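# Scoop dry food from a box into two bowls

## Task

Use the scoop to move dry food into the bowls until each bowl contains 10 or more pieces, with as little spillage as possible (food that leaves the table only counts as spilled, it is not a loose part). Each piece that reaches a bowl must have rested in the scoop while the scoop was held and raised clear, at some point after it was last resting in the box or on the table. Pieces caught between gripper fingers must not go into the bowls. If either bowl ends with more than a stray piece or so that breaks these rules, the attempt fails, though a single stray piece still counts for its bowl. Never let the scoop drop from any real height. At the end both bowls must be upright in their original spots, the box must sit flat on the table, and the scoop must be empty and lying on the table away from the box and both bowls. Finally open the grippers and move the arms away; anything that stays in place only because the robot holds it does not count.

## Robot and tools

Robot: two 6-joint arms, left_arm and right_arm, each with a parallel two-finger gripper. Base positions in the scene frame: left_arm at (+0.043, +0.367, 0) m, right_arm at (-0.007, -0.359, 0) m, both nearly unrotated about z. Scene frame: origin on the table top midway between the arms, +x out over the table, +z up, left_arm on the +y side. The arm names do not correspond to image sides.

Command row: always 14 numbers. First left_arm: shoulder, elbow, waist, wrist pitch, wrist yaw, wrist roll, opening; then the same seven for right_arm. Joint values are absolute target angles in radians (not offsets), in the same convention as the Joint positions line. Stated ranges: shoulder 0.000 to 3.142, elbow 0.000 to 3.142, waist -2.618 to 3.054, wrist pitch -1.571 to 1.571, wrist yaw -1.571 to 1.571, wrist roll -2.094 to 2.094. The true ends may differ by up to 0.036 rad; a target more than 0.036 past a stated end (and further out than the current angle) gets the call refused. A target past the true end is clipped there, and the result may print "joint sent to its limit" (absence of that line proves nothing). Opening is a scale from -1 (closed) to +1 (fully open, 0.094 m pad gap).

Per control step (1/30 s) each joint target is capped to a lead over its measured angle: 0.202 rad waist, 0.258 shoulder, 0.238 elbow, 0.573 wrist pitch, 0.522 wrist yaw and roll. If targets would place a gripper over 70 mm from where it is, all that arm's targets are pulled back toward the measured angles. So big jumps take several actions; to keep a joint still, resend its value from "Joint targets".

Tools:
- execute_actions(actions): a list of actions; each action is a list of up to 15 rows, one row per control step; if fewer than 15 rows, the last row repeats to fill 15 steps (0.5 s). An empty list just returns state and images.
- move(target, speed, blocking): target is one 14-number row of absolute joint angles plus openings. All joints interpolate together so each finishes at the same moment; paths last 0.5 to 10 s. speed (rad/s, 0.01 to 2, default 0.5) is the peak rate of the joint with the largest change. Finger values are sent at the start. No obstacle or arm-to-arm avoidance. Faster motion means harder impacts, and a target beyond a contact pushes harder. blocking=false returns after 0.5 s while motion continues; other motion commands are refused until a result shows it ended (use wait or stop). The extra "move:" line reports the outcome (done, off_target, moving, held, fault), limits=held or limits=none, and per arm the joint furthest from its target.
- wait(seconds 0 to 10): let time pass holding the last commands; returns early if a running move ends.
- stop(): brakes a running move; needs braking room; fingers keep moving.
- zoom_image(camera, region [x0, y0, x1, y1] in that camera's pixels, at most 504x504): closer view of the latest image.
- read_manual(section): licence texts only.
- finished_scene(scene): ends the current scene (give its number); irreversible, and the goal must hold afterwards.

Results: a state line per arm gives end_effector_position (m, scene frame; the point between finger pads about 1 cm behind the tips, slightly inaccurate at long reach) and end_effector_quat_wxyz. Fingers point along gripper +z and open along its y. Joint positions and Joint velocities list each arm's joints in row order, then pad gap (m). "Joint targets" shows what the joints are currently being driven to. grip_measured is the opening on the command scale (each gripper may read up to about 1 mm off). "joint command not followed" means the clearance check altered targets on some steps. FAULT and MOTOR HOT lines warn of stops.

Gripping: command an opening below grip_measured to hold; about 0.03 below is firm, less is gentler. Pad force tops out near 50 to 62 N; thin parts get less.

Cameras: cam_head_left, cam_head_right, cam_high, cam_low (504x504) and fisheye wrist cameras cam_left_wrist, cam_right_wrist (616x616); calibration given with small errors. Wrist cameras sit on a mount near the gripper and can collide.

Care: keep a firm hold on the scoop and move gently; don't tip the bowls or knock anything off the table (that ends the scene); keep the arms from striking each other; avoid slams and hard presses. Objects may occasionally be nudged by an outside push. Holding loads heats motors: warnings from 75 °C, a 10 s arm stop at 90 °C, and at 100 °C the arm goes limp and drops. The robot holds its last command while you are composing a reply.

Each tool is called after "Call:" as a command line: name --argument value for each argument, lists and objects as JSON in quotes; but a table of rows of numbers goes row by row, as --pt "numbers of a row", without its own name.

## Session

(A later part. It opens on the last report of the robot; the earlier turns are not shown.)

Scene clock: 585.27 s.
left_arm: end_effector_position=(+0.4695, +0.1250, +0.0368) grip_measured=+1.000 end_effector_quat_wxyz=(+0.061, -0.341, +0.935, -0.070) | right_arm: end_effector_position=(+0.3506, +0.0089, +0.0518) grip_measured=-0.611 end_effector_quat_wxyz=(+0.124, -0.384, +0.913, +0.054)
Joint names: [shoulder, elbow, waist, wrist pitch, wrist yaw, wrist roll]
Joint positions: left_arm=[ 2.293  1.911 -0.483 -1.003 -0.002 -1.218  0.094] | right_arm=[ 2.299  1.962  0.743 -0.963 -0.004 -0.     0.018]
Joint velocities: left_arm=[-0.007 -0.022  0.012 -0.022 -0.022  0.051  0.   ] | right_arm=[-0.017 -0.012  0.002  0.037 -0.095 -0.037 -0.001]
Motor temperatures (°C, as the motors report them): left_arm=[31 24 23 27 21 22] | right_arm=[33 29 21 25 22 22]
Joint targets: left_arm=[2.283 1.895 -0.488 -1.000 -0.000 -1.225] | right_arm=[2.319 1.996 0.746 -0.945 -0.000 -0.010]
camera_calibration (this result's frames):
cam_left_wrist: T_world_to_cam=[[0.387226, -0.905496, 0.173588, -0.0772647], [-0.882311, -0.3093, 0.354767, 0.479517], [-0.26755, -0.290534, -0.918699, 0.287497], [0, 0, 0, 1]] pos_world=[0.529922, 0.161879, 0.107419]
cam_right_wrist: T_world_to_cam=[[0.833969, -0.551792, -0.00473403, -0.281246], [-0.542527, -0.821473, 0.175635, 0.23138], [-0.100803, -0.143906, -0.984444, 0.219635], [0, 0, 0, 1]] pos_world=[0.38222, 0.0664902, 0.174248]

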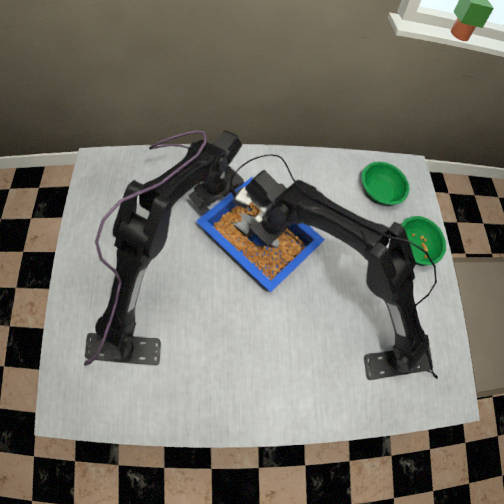

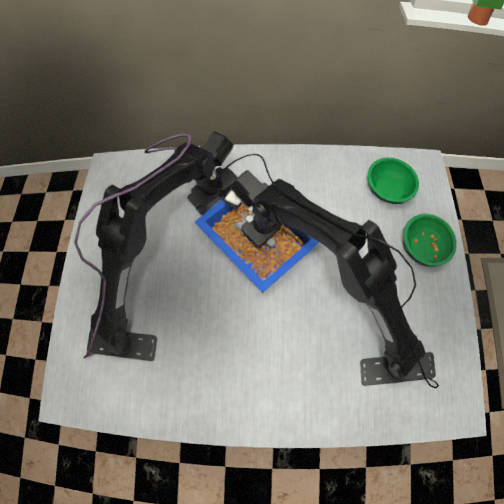

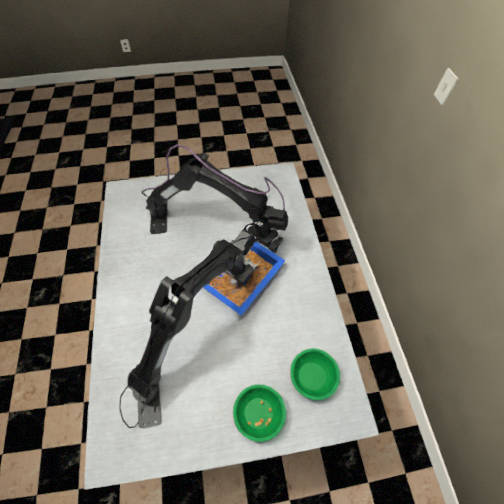

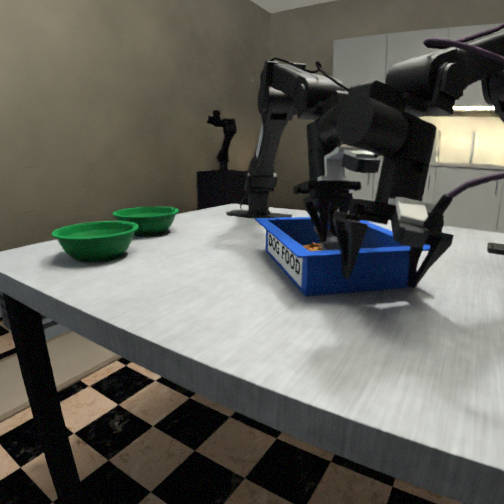

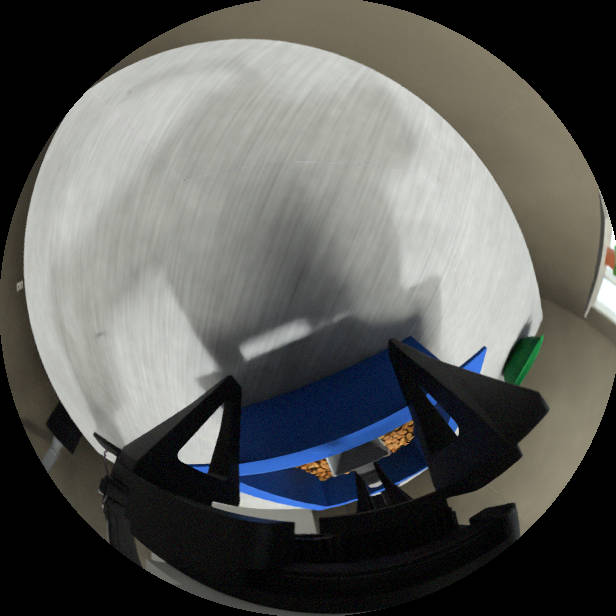

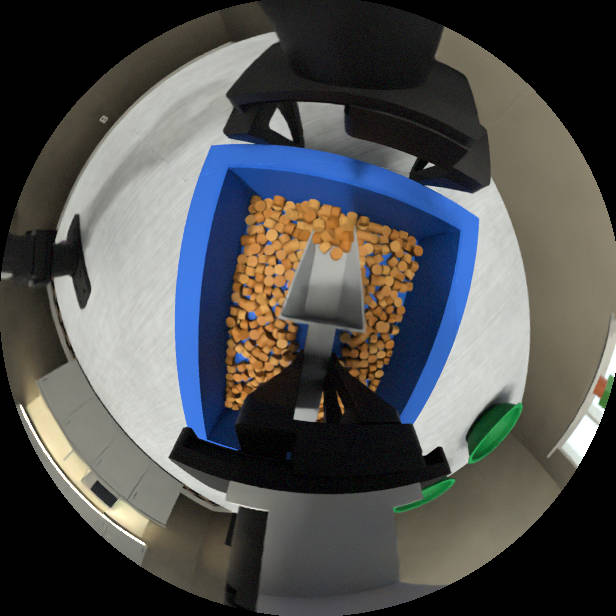

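Call:
execute_actions --actions '[[[2.283,1.895,-0.488,-1.0,0,-1.225,1,2.305,1.965,0.746,-0.945,0,-0.01,-0.645],[2.283,1.895,-0.488,-1.0,0,-1.225,1,2.297,1.945,0.746,-0.94,0,-0.01,-0.645],[2.283,1.895,-0.488,-1.0,0,-1.225,1,2.292,1.932,0.746,-0.928,0,-0.01,-0.645],[2.283,1.895,-0.488,-1.0,0,-1.225,1,2.285,1.916,0.746,-0.912,0,-0.01,-0.645],[2.283,1.895,-0.488,-1.0,0,-1.225,1,2.279,1.899,0.746,-0.896,0,-0.01,-0.645],[2.283,1.895,-0.488,-1.0,0,-1.225,1,2.272,1.883,0.746,-0.88,0,-0.01,-0.645],[2.283,1.895,-0.488,-1.0,0,-1.225,1,2.266,1.866,0.746,-0.864,0,-0.01,-0.645],[2.283,1.895,-0.488,-1.0,0,-1.225,1,2.259,1.85,0.746,-0.848,0,-0.01,-0.645],[2.283,1.895,-0.488,-1.0,0,-1.225,1,2.253,1.833,0.746,-0.832,0,-0.01,-0.645],[2.283,1.895,-0.488,-1.0,0,-1.225,1,2.246,1.817,0.746,-0.816,0,-0.01,-0.645],[2.283,1.895,-0.488,-1.0,0,-1.225,1,2.239,1.801,0.746,-0.8,0,-0.01,-0.645],[2.283,1.895,-0.488,-1.0,0,-1.225,1,2.233,1.784,0.746,-0.783,0,-0.01,-0.645],[2.283,1.895,-0.488,-1.0,0,-1.225,1,2.226,1.768,0.746,-0.767,0,-0.01,-0.645],[2.283,1.895,-0.488,-1.0,0,-1.225,1,2.22,1.751,0.746,-0.751,0,-0.01,-0.645],[2.283,1.895,-0.488,-1.0,0,-1.225,1,2.213,1.735,0.746,-0.735,0,-0.01,-0.645]],[[2.283,1.895,-0.488,-1.0,0,-1.225,1,2.206,1.72,0.746,-0.719,0,-0.01,-0.645],[2.283,1.895,-0.488,-1.0,0,-1.225,1,2.198,1.704,0.746,-0.702,0,-0.01,-0.645],[2.283,1.895,-0.488,-1.0,0,-1.225,1,2.191,1.689,0.746,-0.686,0,-0.01,-0.645],[2.283,1.895,-0.488,-1.0,0,-1.225,1,2.184,1.673,0.746,-0.67,0,-0.01,-0.645],[2.283,1.895,-0.488,-1.0,0,-1.225,1,2.177,1.658,0.746,-0.654,0,-0.01,-0.645],[2.283,1.895,-0.488,-1.0,0,-1.225,1,2.169,1.643,0.746,-0.637,0,-0.01,-0.645],[2.283,1.895,-0.488,-1.0,0,-1.225,1,2.162,1.627,0.746,-0.621,0,-0.01,-0.645],[2.283,1.895,-0.488,-1.0,0,-1.225,1,2.155,1.612,0.746,-0.605,0,-0.01,-0.645],[2.283,1.895,-0.488,-1.0,0,-1.225,1,2.148,1.596,0.746,-0.589,0,-0.01,-0.645],[2.283,1.895,-0.488,-1.0,0,-1.225,1,2.14,1.581,0.746,-0.572,0,-0.01,-0.645],[2.283,1.895,-0.488,-1.0,0,-1.225,1,2.133,1.566,0.746,-0.556,0,-0.01,-0.645],[2.283,1.895,-0.488,-1.0,0,-1.225,1,2.126,1.55,0.746,-0.54,0,-0.01,-0.645],[2.283,1.895,-0.488,-1.0,0,-1.225,1,2.119,1.535,0.746,-0.524,0,-0.01,-0.645],[2.283,1.895,-0.488,-1.0,0,-1.225,1,2.111,1.519,0.746,-0.507,0,-0.01,-0.645],[2.283,1.895,-0.488,-1.0,0,-1.225,1,2.104,1.504,0.746,-0.491,0,-0.01,-0.645]]]'

Call:
zoom_image --camera "cam_right_wrist" --region '[250, 150, 430, 350]'

Scene clock: 610.53 s.
left_arm: end_effector_position=(+0.4700, +0.1254, +0.0368) grip_measured=+1.000 end_effector_quat_wxyz=(+0.062, -0.341, +0.935, -0.069) | right_arm: end_effector_position=(+0.3450, +0.0030, +0.0302) grip_measured=-0.611 end_effector_quat_wxyz=(+0.200, -0.379, +0.900, +0.085)
Joint names: [shoulder, elbow, waist, wrist pitch, wrist yaw, wrist roll]
Joint positions: left_arm=[ 2.293  1.911 -0.483 -1.002 -0.006 -1.218  0.094] | right_arm=[ 2.141  1.554  0.743 -0.547 -0.003 -0.     0.018]
Joint velocities: left_arm=[ 0.002  0.002  0.002 -0.022  0.051  0.007  0.   ] | right_arm=[-0.208 -0.457  0.002  0.447 -0.022 -0.022  0.   ]
Motor temperatures (°C, as the motors report them): left_arm=[32 24 23 27 21 22] | right_arm=[34 29 21 25 22 22]
Joint targets: left_arm=[2.283 1.895 -0.488 -1.000 0.000 -1.225] | right_arm=[2.104 1.504 0.746 -0.491 0.000 -0.010]
camera_calibration (this result's frames):
cam_left_wrist: T_world_to_cam=[[0.387742, -0.905535, 0.172226, -0.0772411], [-0.882812, -0.311071, 0.351964, 0.48061], [-0.265141, -0.288514, -0.920033, 0.286447], [0, 0, 0, 1]] pos_world=[0.530186, 0.162203, 0.107687]
cam_right_wrist: T_world_to_cam=[[0.832481, -0.55337, 0.0275179, -0.2804], [-0.553824, -0.832538, 0.0125851, 0.236152], [0.0159455, -0.0257169, -0.999542, 0.156842], [0, 0, 0, 1]] pos_world=[0.361714, 0.0454735, 0.161514]

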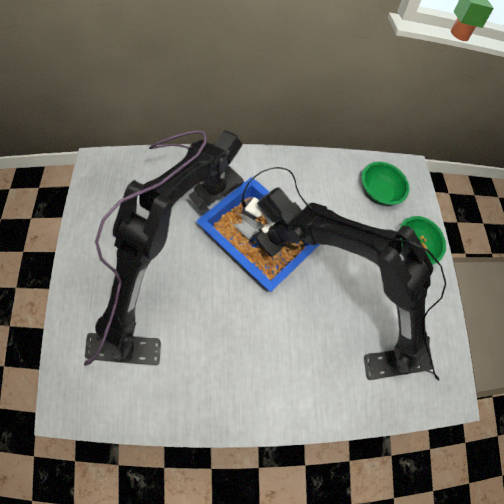

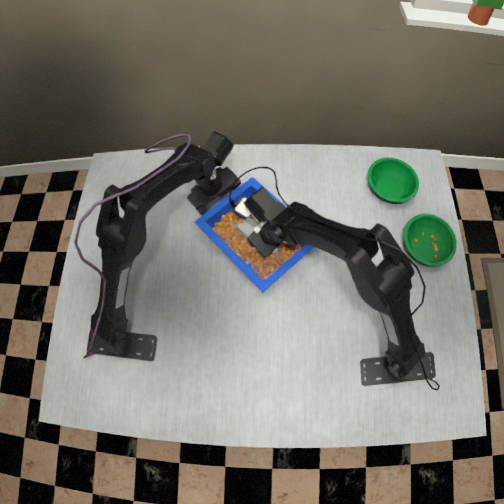

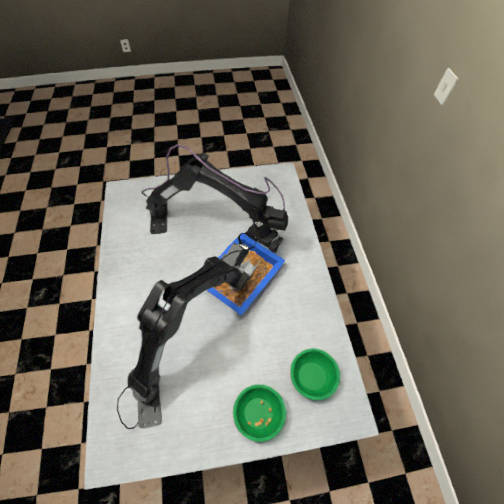

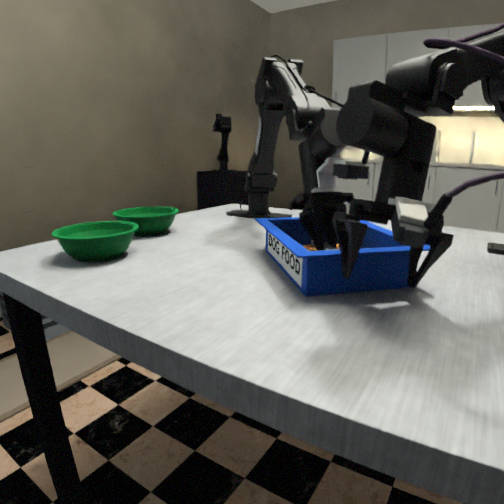

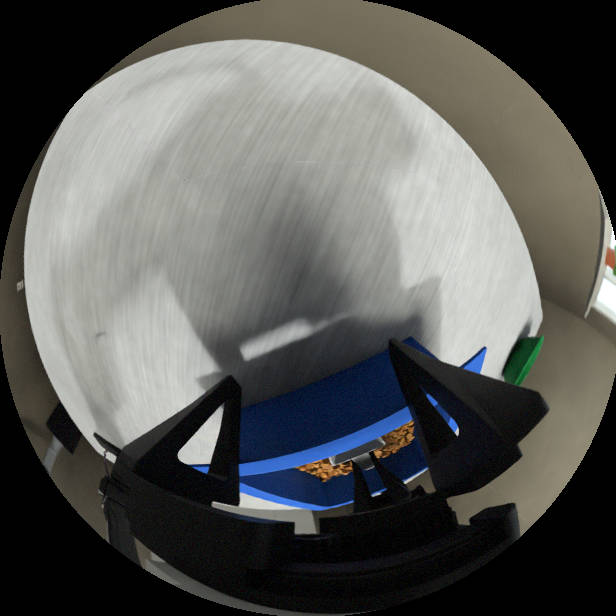

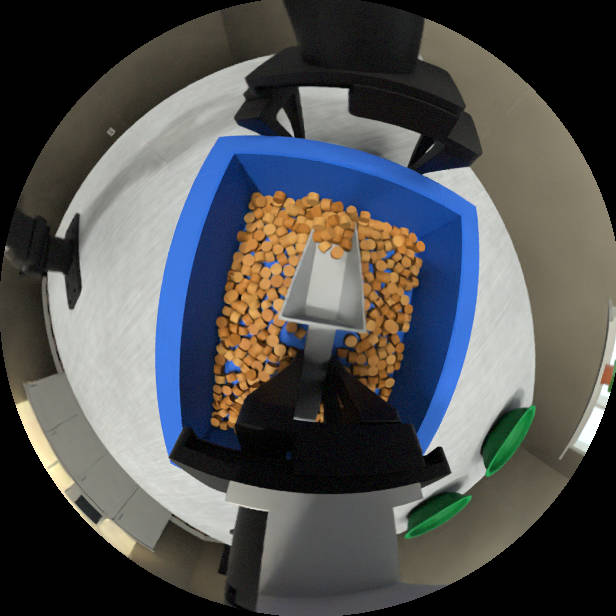

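Region (250, 150, 430, 350) of cam_right_wrist's 616x616 image, scaled by 2.520, with more detail than that image has; it fills the left 454 columns of this view, and the rest is white.

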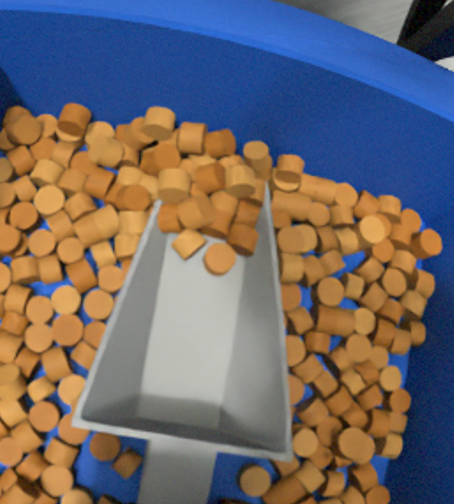

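Call:
execute_actions --actions '[]'

Call:
zoom_image --camera "cam_right_wrist" --region '[250, 150, 430, 350]'

Scene clock: 613.50 s.
left_arm: end_effector_position=(+0.4700, +0.1254, +0.0368) grip_measured=+1.000 end_effector_quat_wxyz=(+0.062, -0.341, +0.935, -0.069) | right_arm: end_effector_position=(+0.3456, +0.0036, +0.0301) grip_measured=-0.611 end_effector_quat_wxyz=(+0.210, -0.378, +0.897, +0.090)
Joint names: [shoulder, elbow, waist, wrist pitch, wrist yaw, wrist roll]
Joint positions: left_arm=[ 2.293  1.911 -0.483 -1.002 -0.006 -1.218  0.094] | right_arm=[ 2.129  1.524  0.743 -0.506 -0.003 -0.     0.018]
Joint velocities: left_arm=[-0.002 -0.002  0.002 -0.022  0.022 -0.007  0.   ] | right_arm=[-0.027  0.002 -0.007 -0.007 -0.007 -0.022 -0.   ]
Motor temperatures (°C, as the motors report them): left_arm=[32 24 23 27 21 22] | right_arm=[34 29 21 25 22 22]
Joint targets: left_arm=[2.283 1.895 -0.488 -1.000 0.000 -1.225] | right_arm=[2.104 1.504 0.746 -0.491 0.000 -0.010]
camera_calibration (this result's frames):
cam_left_wrist: T_world_to_cam=[[0.387742, -0.905535, 0.172226, -0.0772411], [-0.882812, -0.311071, 0.351964, 0.48061], [-0.265141, -0.288514, -0.920033, 0.286447], [0, 0, 0, 1]] pos_world=[0.530186, 0.162203, 0.107687]
cam_right_wrist: T_world_to_cam=[[0.832006, -0.553855, 0.0317969, -0.280532], [-0.553846, -0.83256, -0.0098992, 0.237737], [0.0319556, -0.00937439, -0.999445, 0.151148], [0, 0, 0, 1]] pos_world=[0.360244, 0.0439736, 0.162338]

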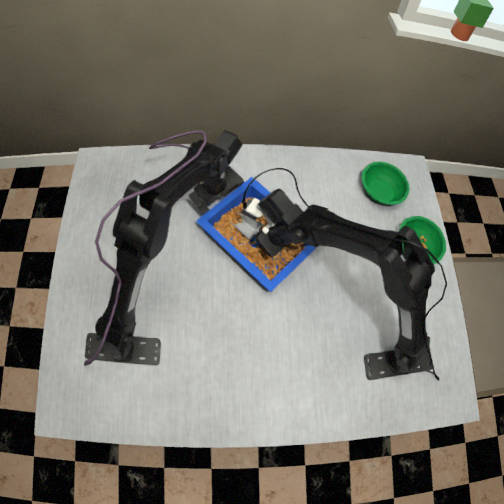

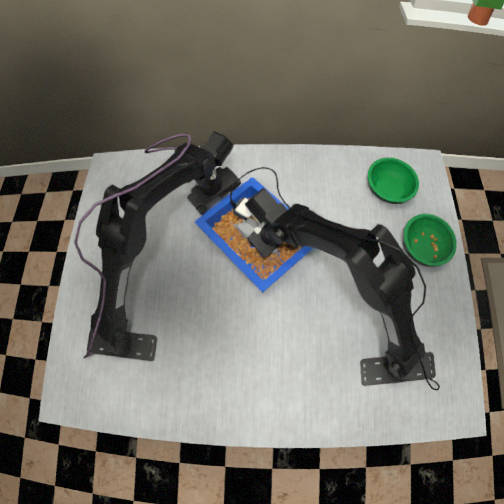

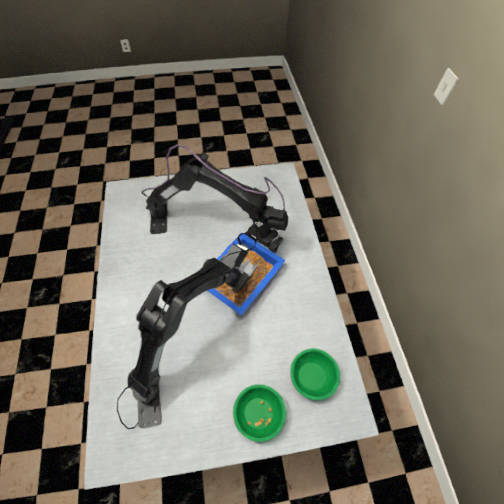

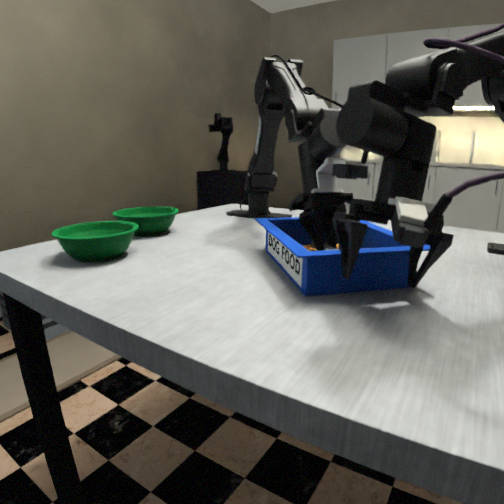

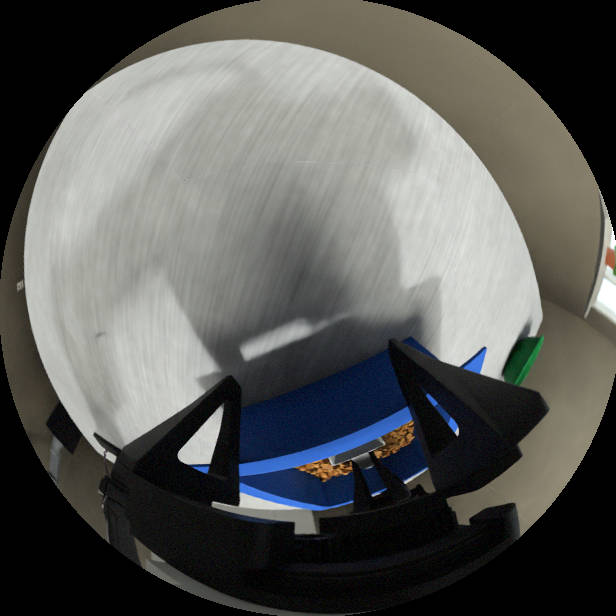

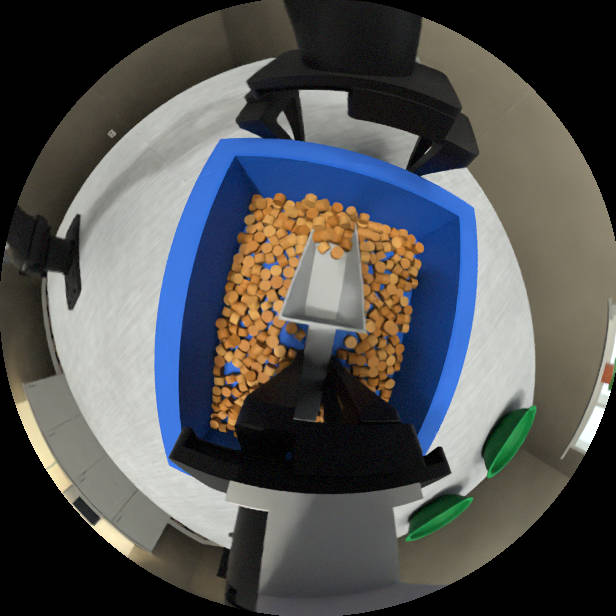

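Region (250, 150, 430, 350) of cam_right_wrist's 616x616 image, scaled by 2.520, with more detail than that image has; it fills the left 454 columns of this view, and the rest is white.

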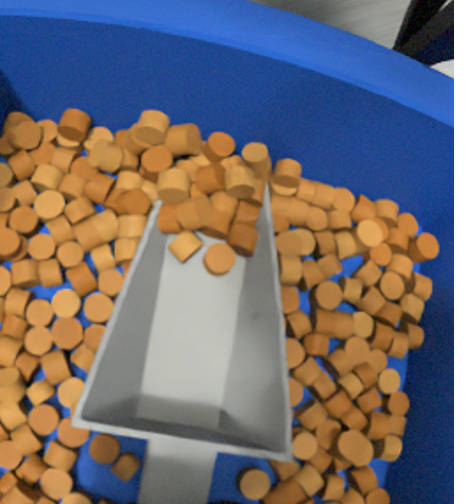

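Call:
execute_actions --actions '[[[2.283,1.895,-0.488,-1.0,0,-1.225,1,2.101,1.497,0.746,-0.482,0,-0.01,-0.645],[2.283,1.895,-0.488,-1.0,0,-1.225,1,2.097,1.488,0.746,-0.47,0,-0.01,-0.645],[2.283,1.895,-0.488,-1.0,0,-1.225,1,2.093,1.479,0.746,-0.457,0,-0.01,-0.645],[2.283,1.895,-0.488,-1.0,0,-1.225,1,2.089,1.47,0.746,-0.445,0,-0.01,-0.645],[2.283,1.895,-0.488,-1.0,0,-1.225,1,2.085,1.46,0.746,-0.432,0,-0.01,-0.645],[2.283,1.895,-0.488,-1.0,0,-1.225,1,2.08,1.451,0.746,-0.42,0,-0.01,-0.645],[2.283,1.895,-0.488,-1.0,0,-1.225,1,2.076,1.442,0.746,-0.407,0,-0.01,-0.645],[2.283,1.895,-0.488,-1.0,0,-1.225,1,2.072,1.433,0.746,-0.395,0,-0.01,-0.645],[2.283,1.895,-0.488,-1.0,0,-1.225,1,2.068,1.423,0.746,-0.382,0,-0.01,-0.645],[2.283,1.895,-0.488,-1.0,0,-1.225,1,2.064,1.414,0.746,-0.37,0,-0.01,-0.645],[2.283,1.895,-0.488,-1.0,0,-1.225,1,2.06,1.405,0.746,-0.357,0,-0.01,-0.645],[2.283,1.895,-0.488,-1.0,0,-1.225,1,2.056,1.396,0.746,-0.345,0,-0.01,-0.645],[2.283,1.895,-0.488,-1.0,0,-1.225,1,2.052,1.386,0.746,-0.332,0,-0.01,-0.645],[2.283,1.895,-0.488,-1.0,0,-1.225,1,2.048,1.377,0.746,-0.32,0,-0.01,-0.645],[2.283,1.895,-0.488,-1.0,0,-1.225,1,2.043,1.368,0.746,-0.307,0,-0.01,-0.645]],[[2.283,1.895,-0.488,-1.0,0,-1.225,1,2.039,1.359,0.746,-0.295,0,-0.01,-0.645],[2.283,1.895,-0.488,-1.0,0,-1.225,1,2.035,1.349,0.746,-0.282,0,-0.01,-0.645],[2.283,1.895,-0.488,-1.0,0,-1.225,1,2.031,1.34,0.746,-0.27,0,-0.01,-0.645],[2.283,1.895,-0.488,-1.0,0,-1.225,1,2.027,1.331,0.746,-0.257,0,-0.01,-0.645],[2.283,1.895,-0.488,-1.0,0,-1.225,1,2.023,1.322,0.746,-0.245,0,-0.01,-0.645],[2.283,1.895,-0.488,-1.0,0,-1.225,1,2.019,1.313,0.746,-0.233,0,-0.01,-0.645],[2.283,1.895,-0.488,-1.0,0,-1.225,1,2.016,1.306,0.746,-0.224,0,-0.01,-0.645],[2.283,1.895,-0.488,-1.0,0,-1.225,1,2.014,1.302,0.746,-0.218,0,-0.01,-0.645]]]'

Call:
zoom_image --camera "cam_right_wrist" --region '[250, 150, 430, 350]'

Scene clock: 643.97 s.
left_arm: end_effector_position=(+0.4700, +0.1254, +0.0368) grip_measured=+1.000 end_effector_quat_wxyz=(+0.062, -0.341, +0.935, -0.069) | right_arm: end_effector_position=(+0.3436, +0.0016, +0.0295) grip_measured=-0.611 end_effector_quat_wxyz=(+0.270, -0.371, +0.881, +0.115)
Joint names: [shoulder, elbow, waist, wrist pitch, wrist yaw, wrist roll]
Joint positions: left_arm=[ 2.293  1.911 -0.483 -1.002 -0.006 -1.218  0.094] | right_arm=[ 2.046  1.319  0.743 -0.248 -0.003 -0.     0.018]
Joint velocities: left_arm=[-0.002  0.012  0.002 -0.125  0.007 -0.037  0.   ] | right_arm=[-0.012 -0.012 -0.002  0.007  0.037  0.037  0.   ]
Motor temperatures (°C, as the motors report them): left_arm=[32 24 23 26 21 22] | right_arm=[37 27 21 26 22 22]
Joint targets: left_arm=[2.283 1.895 -0.488 -1.000 -0.000 -1.225] | right_arm=[2.014 1.302 0.746 -0.218 -0.000 -0.010]
camera_calibration (this result's frames):
cam_left_wrist: T_world_to_cam=[[0.387742, -0.905535, 0.172226, -0.0772411], [-0.882812, -0.311071, 0.351964, 0.48061], [-0.265141, -0.288514, -0.920033, 0.286447], [0, 0, 0, 1]] pos_world=[0.530186, 0.162203, 0.107687]
cam_right_wrist: T_world_to_cam=[[0.827836, -0.558111, 0.0565613, -0.27927], [-0.546692, -0.825258, -0.141689, 0.236335], [0.125756, 0.0863736, -0.988294, 0.117901], [0, 0, 0, 1]] pos_world=[0.345566, 0.0289906, 0.165802]

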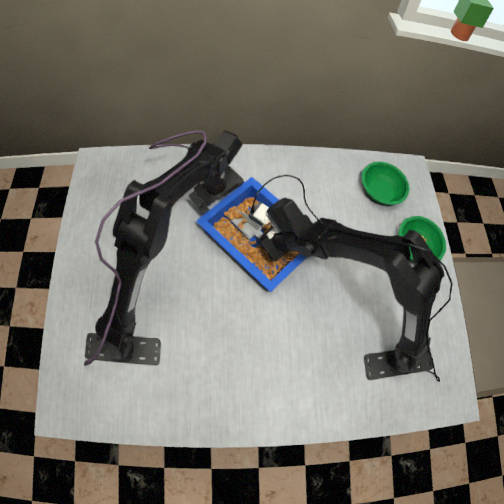

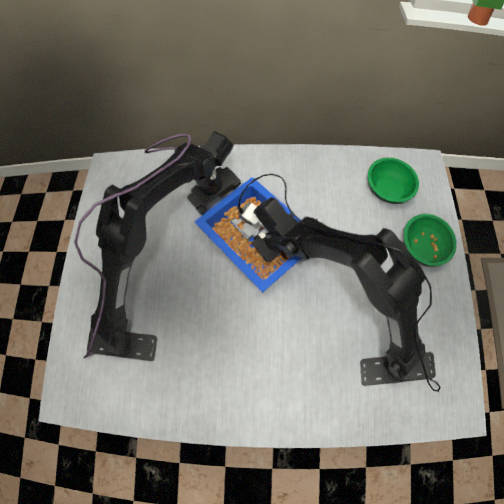

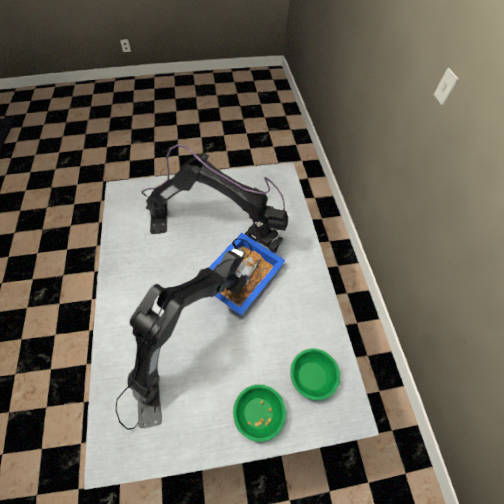

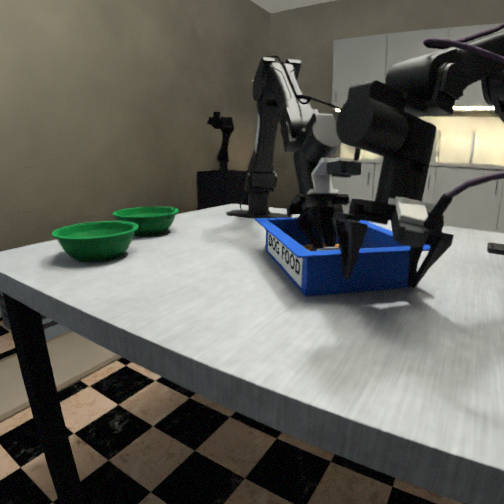

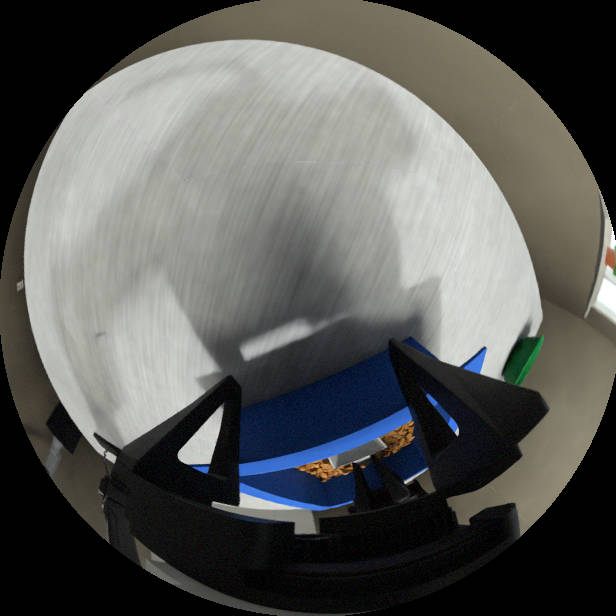

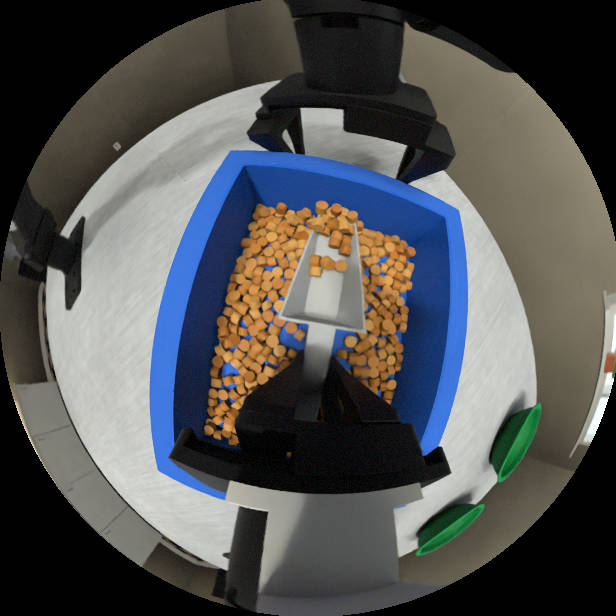

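Region (250, 150, 430, 350) of cam_right_wrist's 616x616 image, scaled by 2.520, with more detail than that image has; it fills the left 454 columns of this view, and the rest is white.

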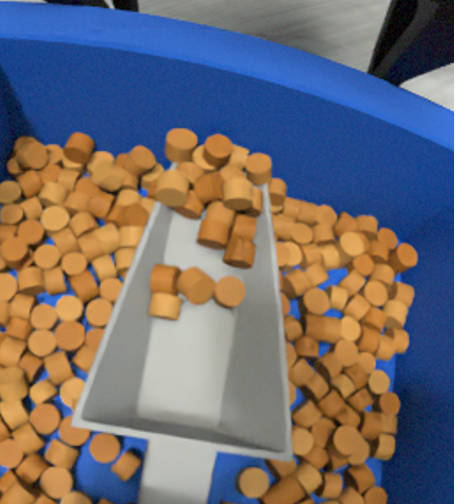

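Call:
execute_actions --actions '[[[2.283,1.895,-0.488,-1.0,0,-1.225,1,2.011,1.296,0.746,-0.21,0,-0.01,-0.645],[2.283,1.895,-0.488,-1.0,0,-1.225,1,2.008,1.288,0.746,-0.199,0,-0.01,-0.645],[2.283,1.895,-0.488,-1.0,0,-1.225,1,2.005,1.28,0.746,-0.187,0,-0.01,-0.645],[2.283,1.895,-0.488,-1.0,0,-1.225,1,2.002,1.272,0.746,-0.175,0,-0.01,-0.645],[2.283,1.895,-0.488,-1.0,0,-1.225,1,1.998,1.263,0.746,-0.163,0,-0.01,-0.645],[2.283,1.895,-0.488,-1.0,0,-1.225,1,1.995,1.255,0.746,-0.151,0,-0.01,-0.645],[2.283,1.895,-0.488,-1.0,0,-1.225,1,1.992,1.247,0.746,-0.139,0,-0.01,-0.645],[2.283,1.895,-0.488,-1.0,0,-1.225,1,1.989,1.238,0.746,-0.127,0,-0.01,-0.645],[2.283,1.895,-0.488,-1.0,0,-1.225,1,1.985,1.23,0.746,-0.115,0,-0.01,-0.645],[2.283,1.895,-0.488,-1.0,0,-1.225,1,1.982,1.222,0.746,-0.103,0,-0.01,-0.645],[2.283,1.895,-0.488,-1.0,0,-1.225,1,1.979,1.213,0.746,-0.091,0,-0.01,-0.645],[2.283,1.895,-0.488,-1.0,0,-1.225,1,1.976,1.206,0.746,-0.081,0,-0.01,-0.645],[2.283,1.895,-0.488,-1.0,0,-1.225,1,1.975,1.203,0.746,-0.077,0,-0.01,-0.645]]]'

Call:
wait --seconds 0.5

Call:
zoom_image --camera "cam_right_wrist" --region '[250, 150, 430, 350]'

Scene clock: 656.93 s.
left_arm: end_effector_position=(+0.4700, +0.1254, +0.0368) grip_measured=+1.000 end_effector_quat_wxyz=(+0.062, -0.341, +0.935, -0.069) | right_arm: end_effector_position=(+0.3423, +0.0002, +0.0328) grip_measured=-0.611 end_effector_quat_wxyz=(+0.302, -0.367, +0.871, +0.128)
Joint names: [shoulder, elbow, waist, wrist pitch, wrist yaw, wrist roll]
Joint positions: left_arm=[ 2.293  1.911 -0.483 -1.002 -0.006 -1.218  0.094] | right_arm=[ 2.006  1.223  0.743 -0.121 -0.003 -0.     0.018]
Joint velocities: left_arm=[ 0.007 -0.002  0.002 -0.081 -0.066 -0.037  0.   ] | right_arm=[ 0.007 -0.056 -0.002  0.051 -0.037 -0.051  0.002]
Motor temperatures (°C, as the motors report them): left_arm=[33 24 23 26 21 22] | right_arm=[38 27 21 27 22 22]
Joint targets: left_arm=[2.283 1.895 -0.488 -1.000 -0.000 -1.225] | right_arm=[1.975 1.203 0.746 -0.077 -0.000 -0.010]
camera_calibration (this result's frames):
cam_left_wrist: T_world_to_cam=[[0.387742, -0.905535, 0.172226, -0.0772411], [-0.882812, -0.311071, 0.351964, 0.48061], [-0.265141, -0.288514, -0.920033, 0.286447], [0, 0, 0, 1]] pos_world=[0.530186, 0.162203, 0.107687]
cam_right_wrist: T_world_to_cam=[[0.824638, -0.561376, 0.0694945, -0.278447], [-0.537726, -0.816106, -0.211713, 0.234216], [0.175565, 0.137217, -0.974858, 0.103891], [0, 0, 0, 1]] pos_world=[0.337322, 0.0205758, 0.170216]

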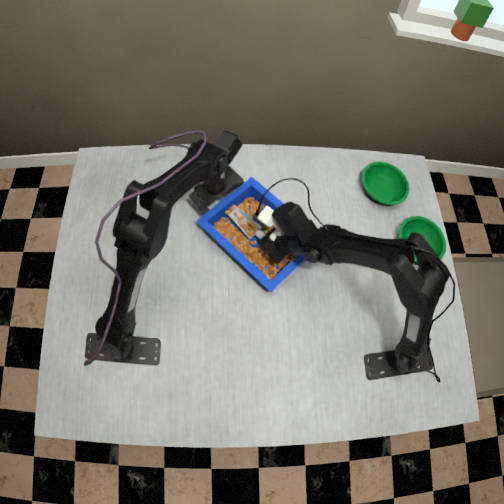

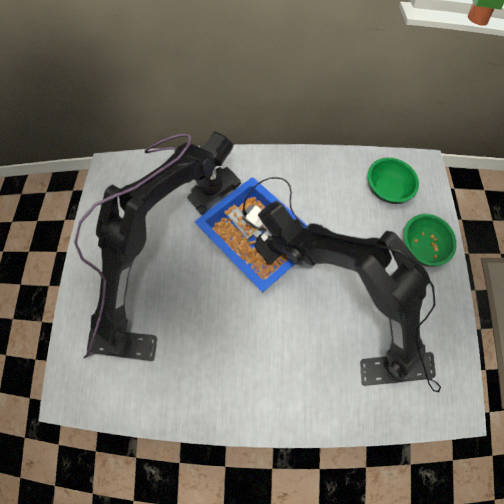

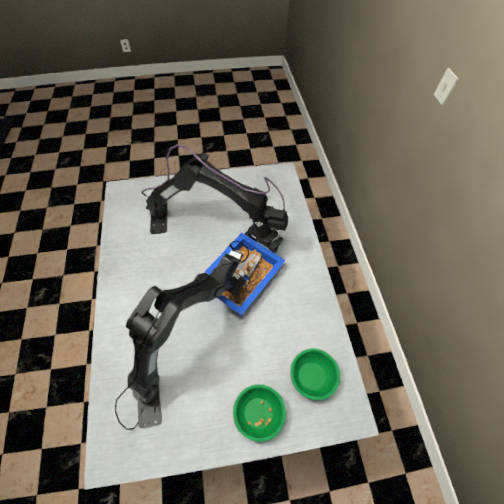

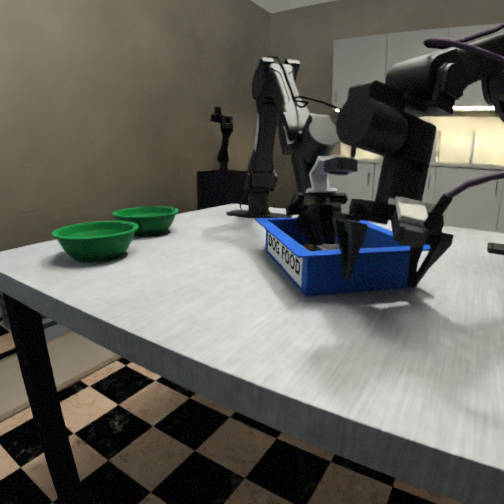

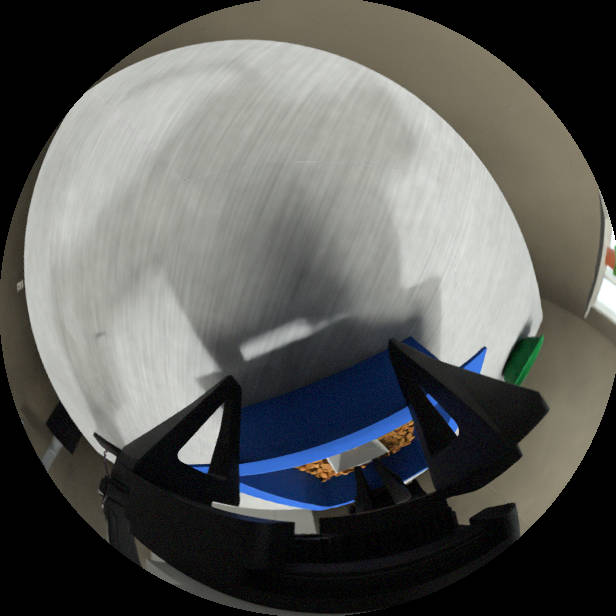

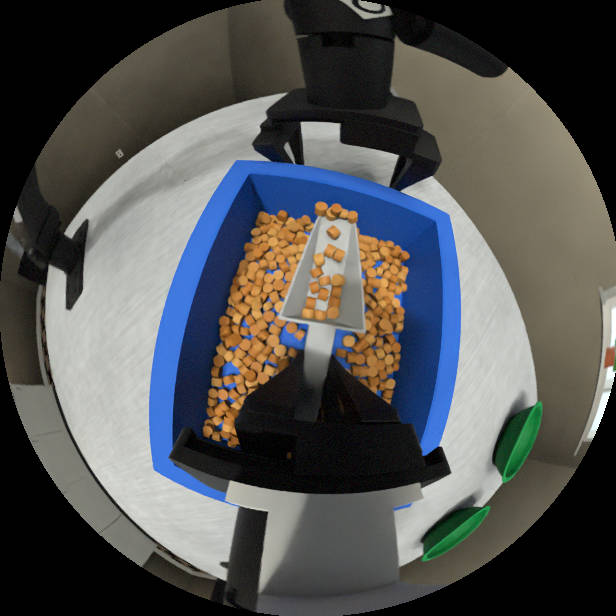

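Scene clock: 657.43 s.
left_arm: end_effector_position=(+0.4700, +0.1254, +0.0368) grip_measured=+1.000 end_effector_quat_wxyz=(+0.062, -0.341, +0.935, -0.069) | right_arm: end_effector_position=(+0.3441, +0.0021, +0.0344) grip_measured=-0.611 end_effector_quat_wxyz=(+0.308, -0.366, +0.868, +0.131)
Joint names: [shoulder, elbow, waist, wrist pitch, wrist yaw, wrist roll]
Joint positions: left_arm=[ 2.293  1.911 -0.483 -1.002 -0.006 -1.218  0.094] | right_arm=[ 2.006  1.22   0.743 -0.101 -0.003 -0.     0.018]
Joint velocities: left_arm=[-0.012 -0.012 -0.012  0.007 -0.007 -0.007  0.   ] | right_arm=[ 0.017  0.007 -0.002 -0.007 -0.066  0.022 -0.001]
Motor temperatures (°C, as the motors report them): left_arm=[33 24 23 26 21 22] | right_arm=[38 27 21 27 22 22]
Joint targets: left_arm=[2.283 1.895 -0.488 -1.000 -0.000 -1.225] | right_arm=[1.975 1.203 0.746 -0.077 -0.000 -0.010]
wait: 0.50 s; at rest by 0.43 s
camera_calibration (this result's frames):
cam_left_wrist: T_world_to_cam=[[0.387742, -0.905535, 0.172226, -0.0772411], [-0.882812, -0.311071, 0.351964, 0.48061], [-0.265141, -0.288514, -0.920033, 0.286447], [0, 0, 0, 1]] pos_world=[0.530186, 0.162203, 0.107687]
cam_right_wrist: T_world_to_cam=[[0.823862, -0.562168, 0.0722398, -0.278831], [-0.535327, -0.813657, -0.22669, 0.236675], [0.186216, 0.148089, -0.971284, 0.101086], [0, 0, 0, 1]] pos_world=[0.337594, 0.0208527, 0.171977]

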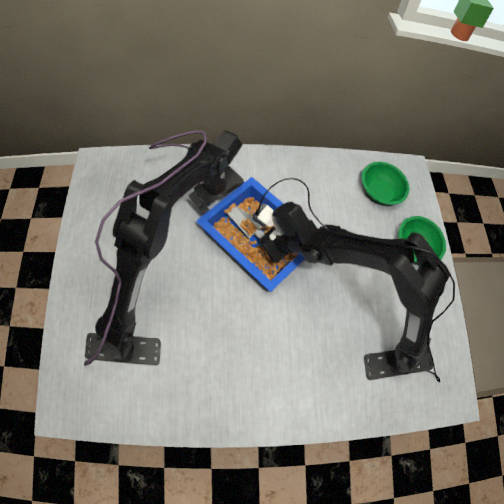

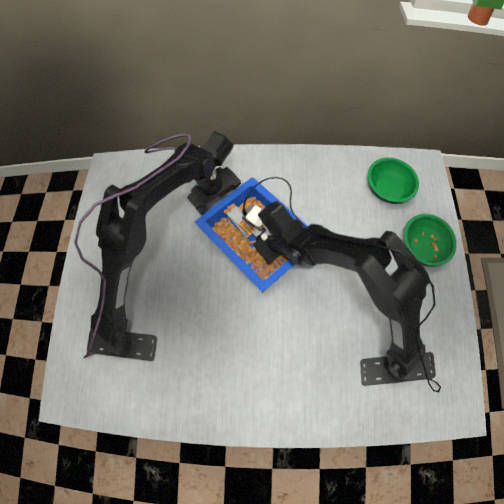

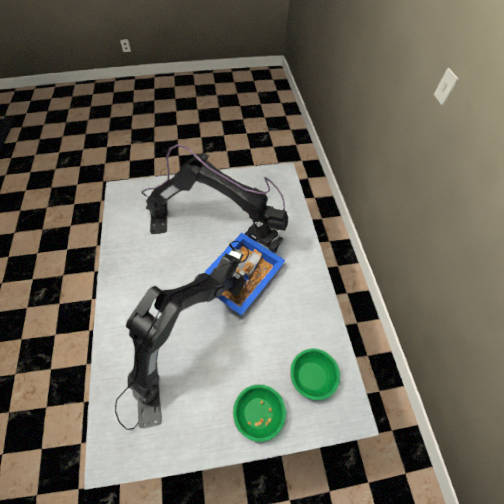

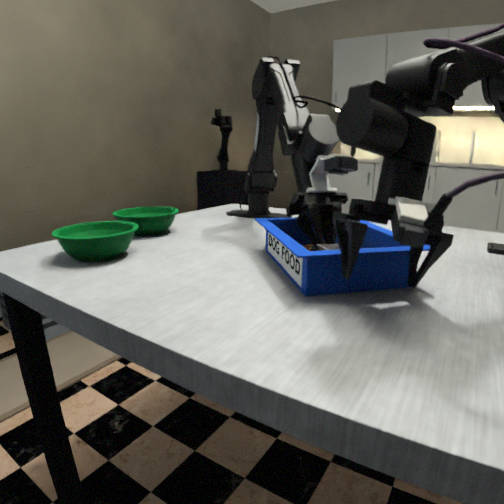

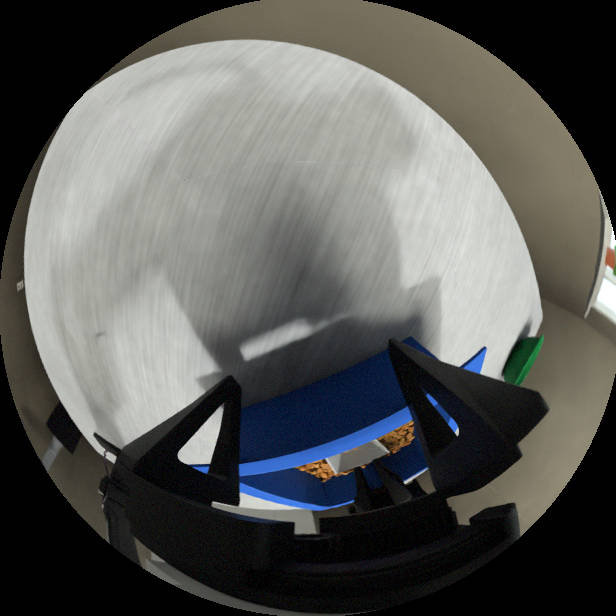

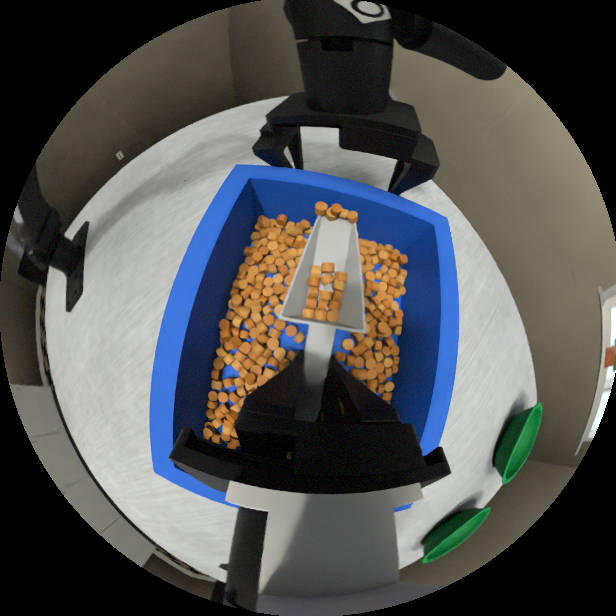

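Region (250, 150, 430, 350) of cam_right_wrist's 616x616 image, scaled by 2.520, with more detail than that image has; it fills the left 454 columns of this view, and the rest is white.

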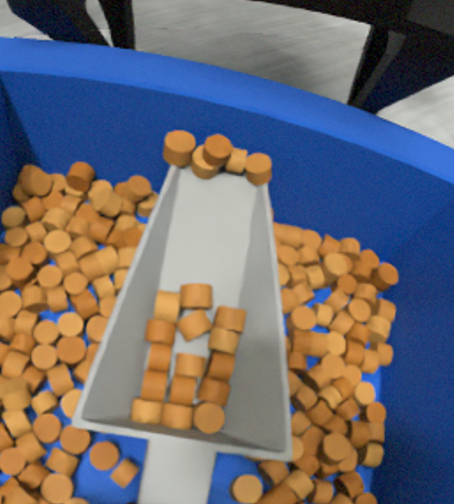

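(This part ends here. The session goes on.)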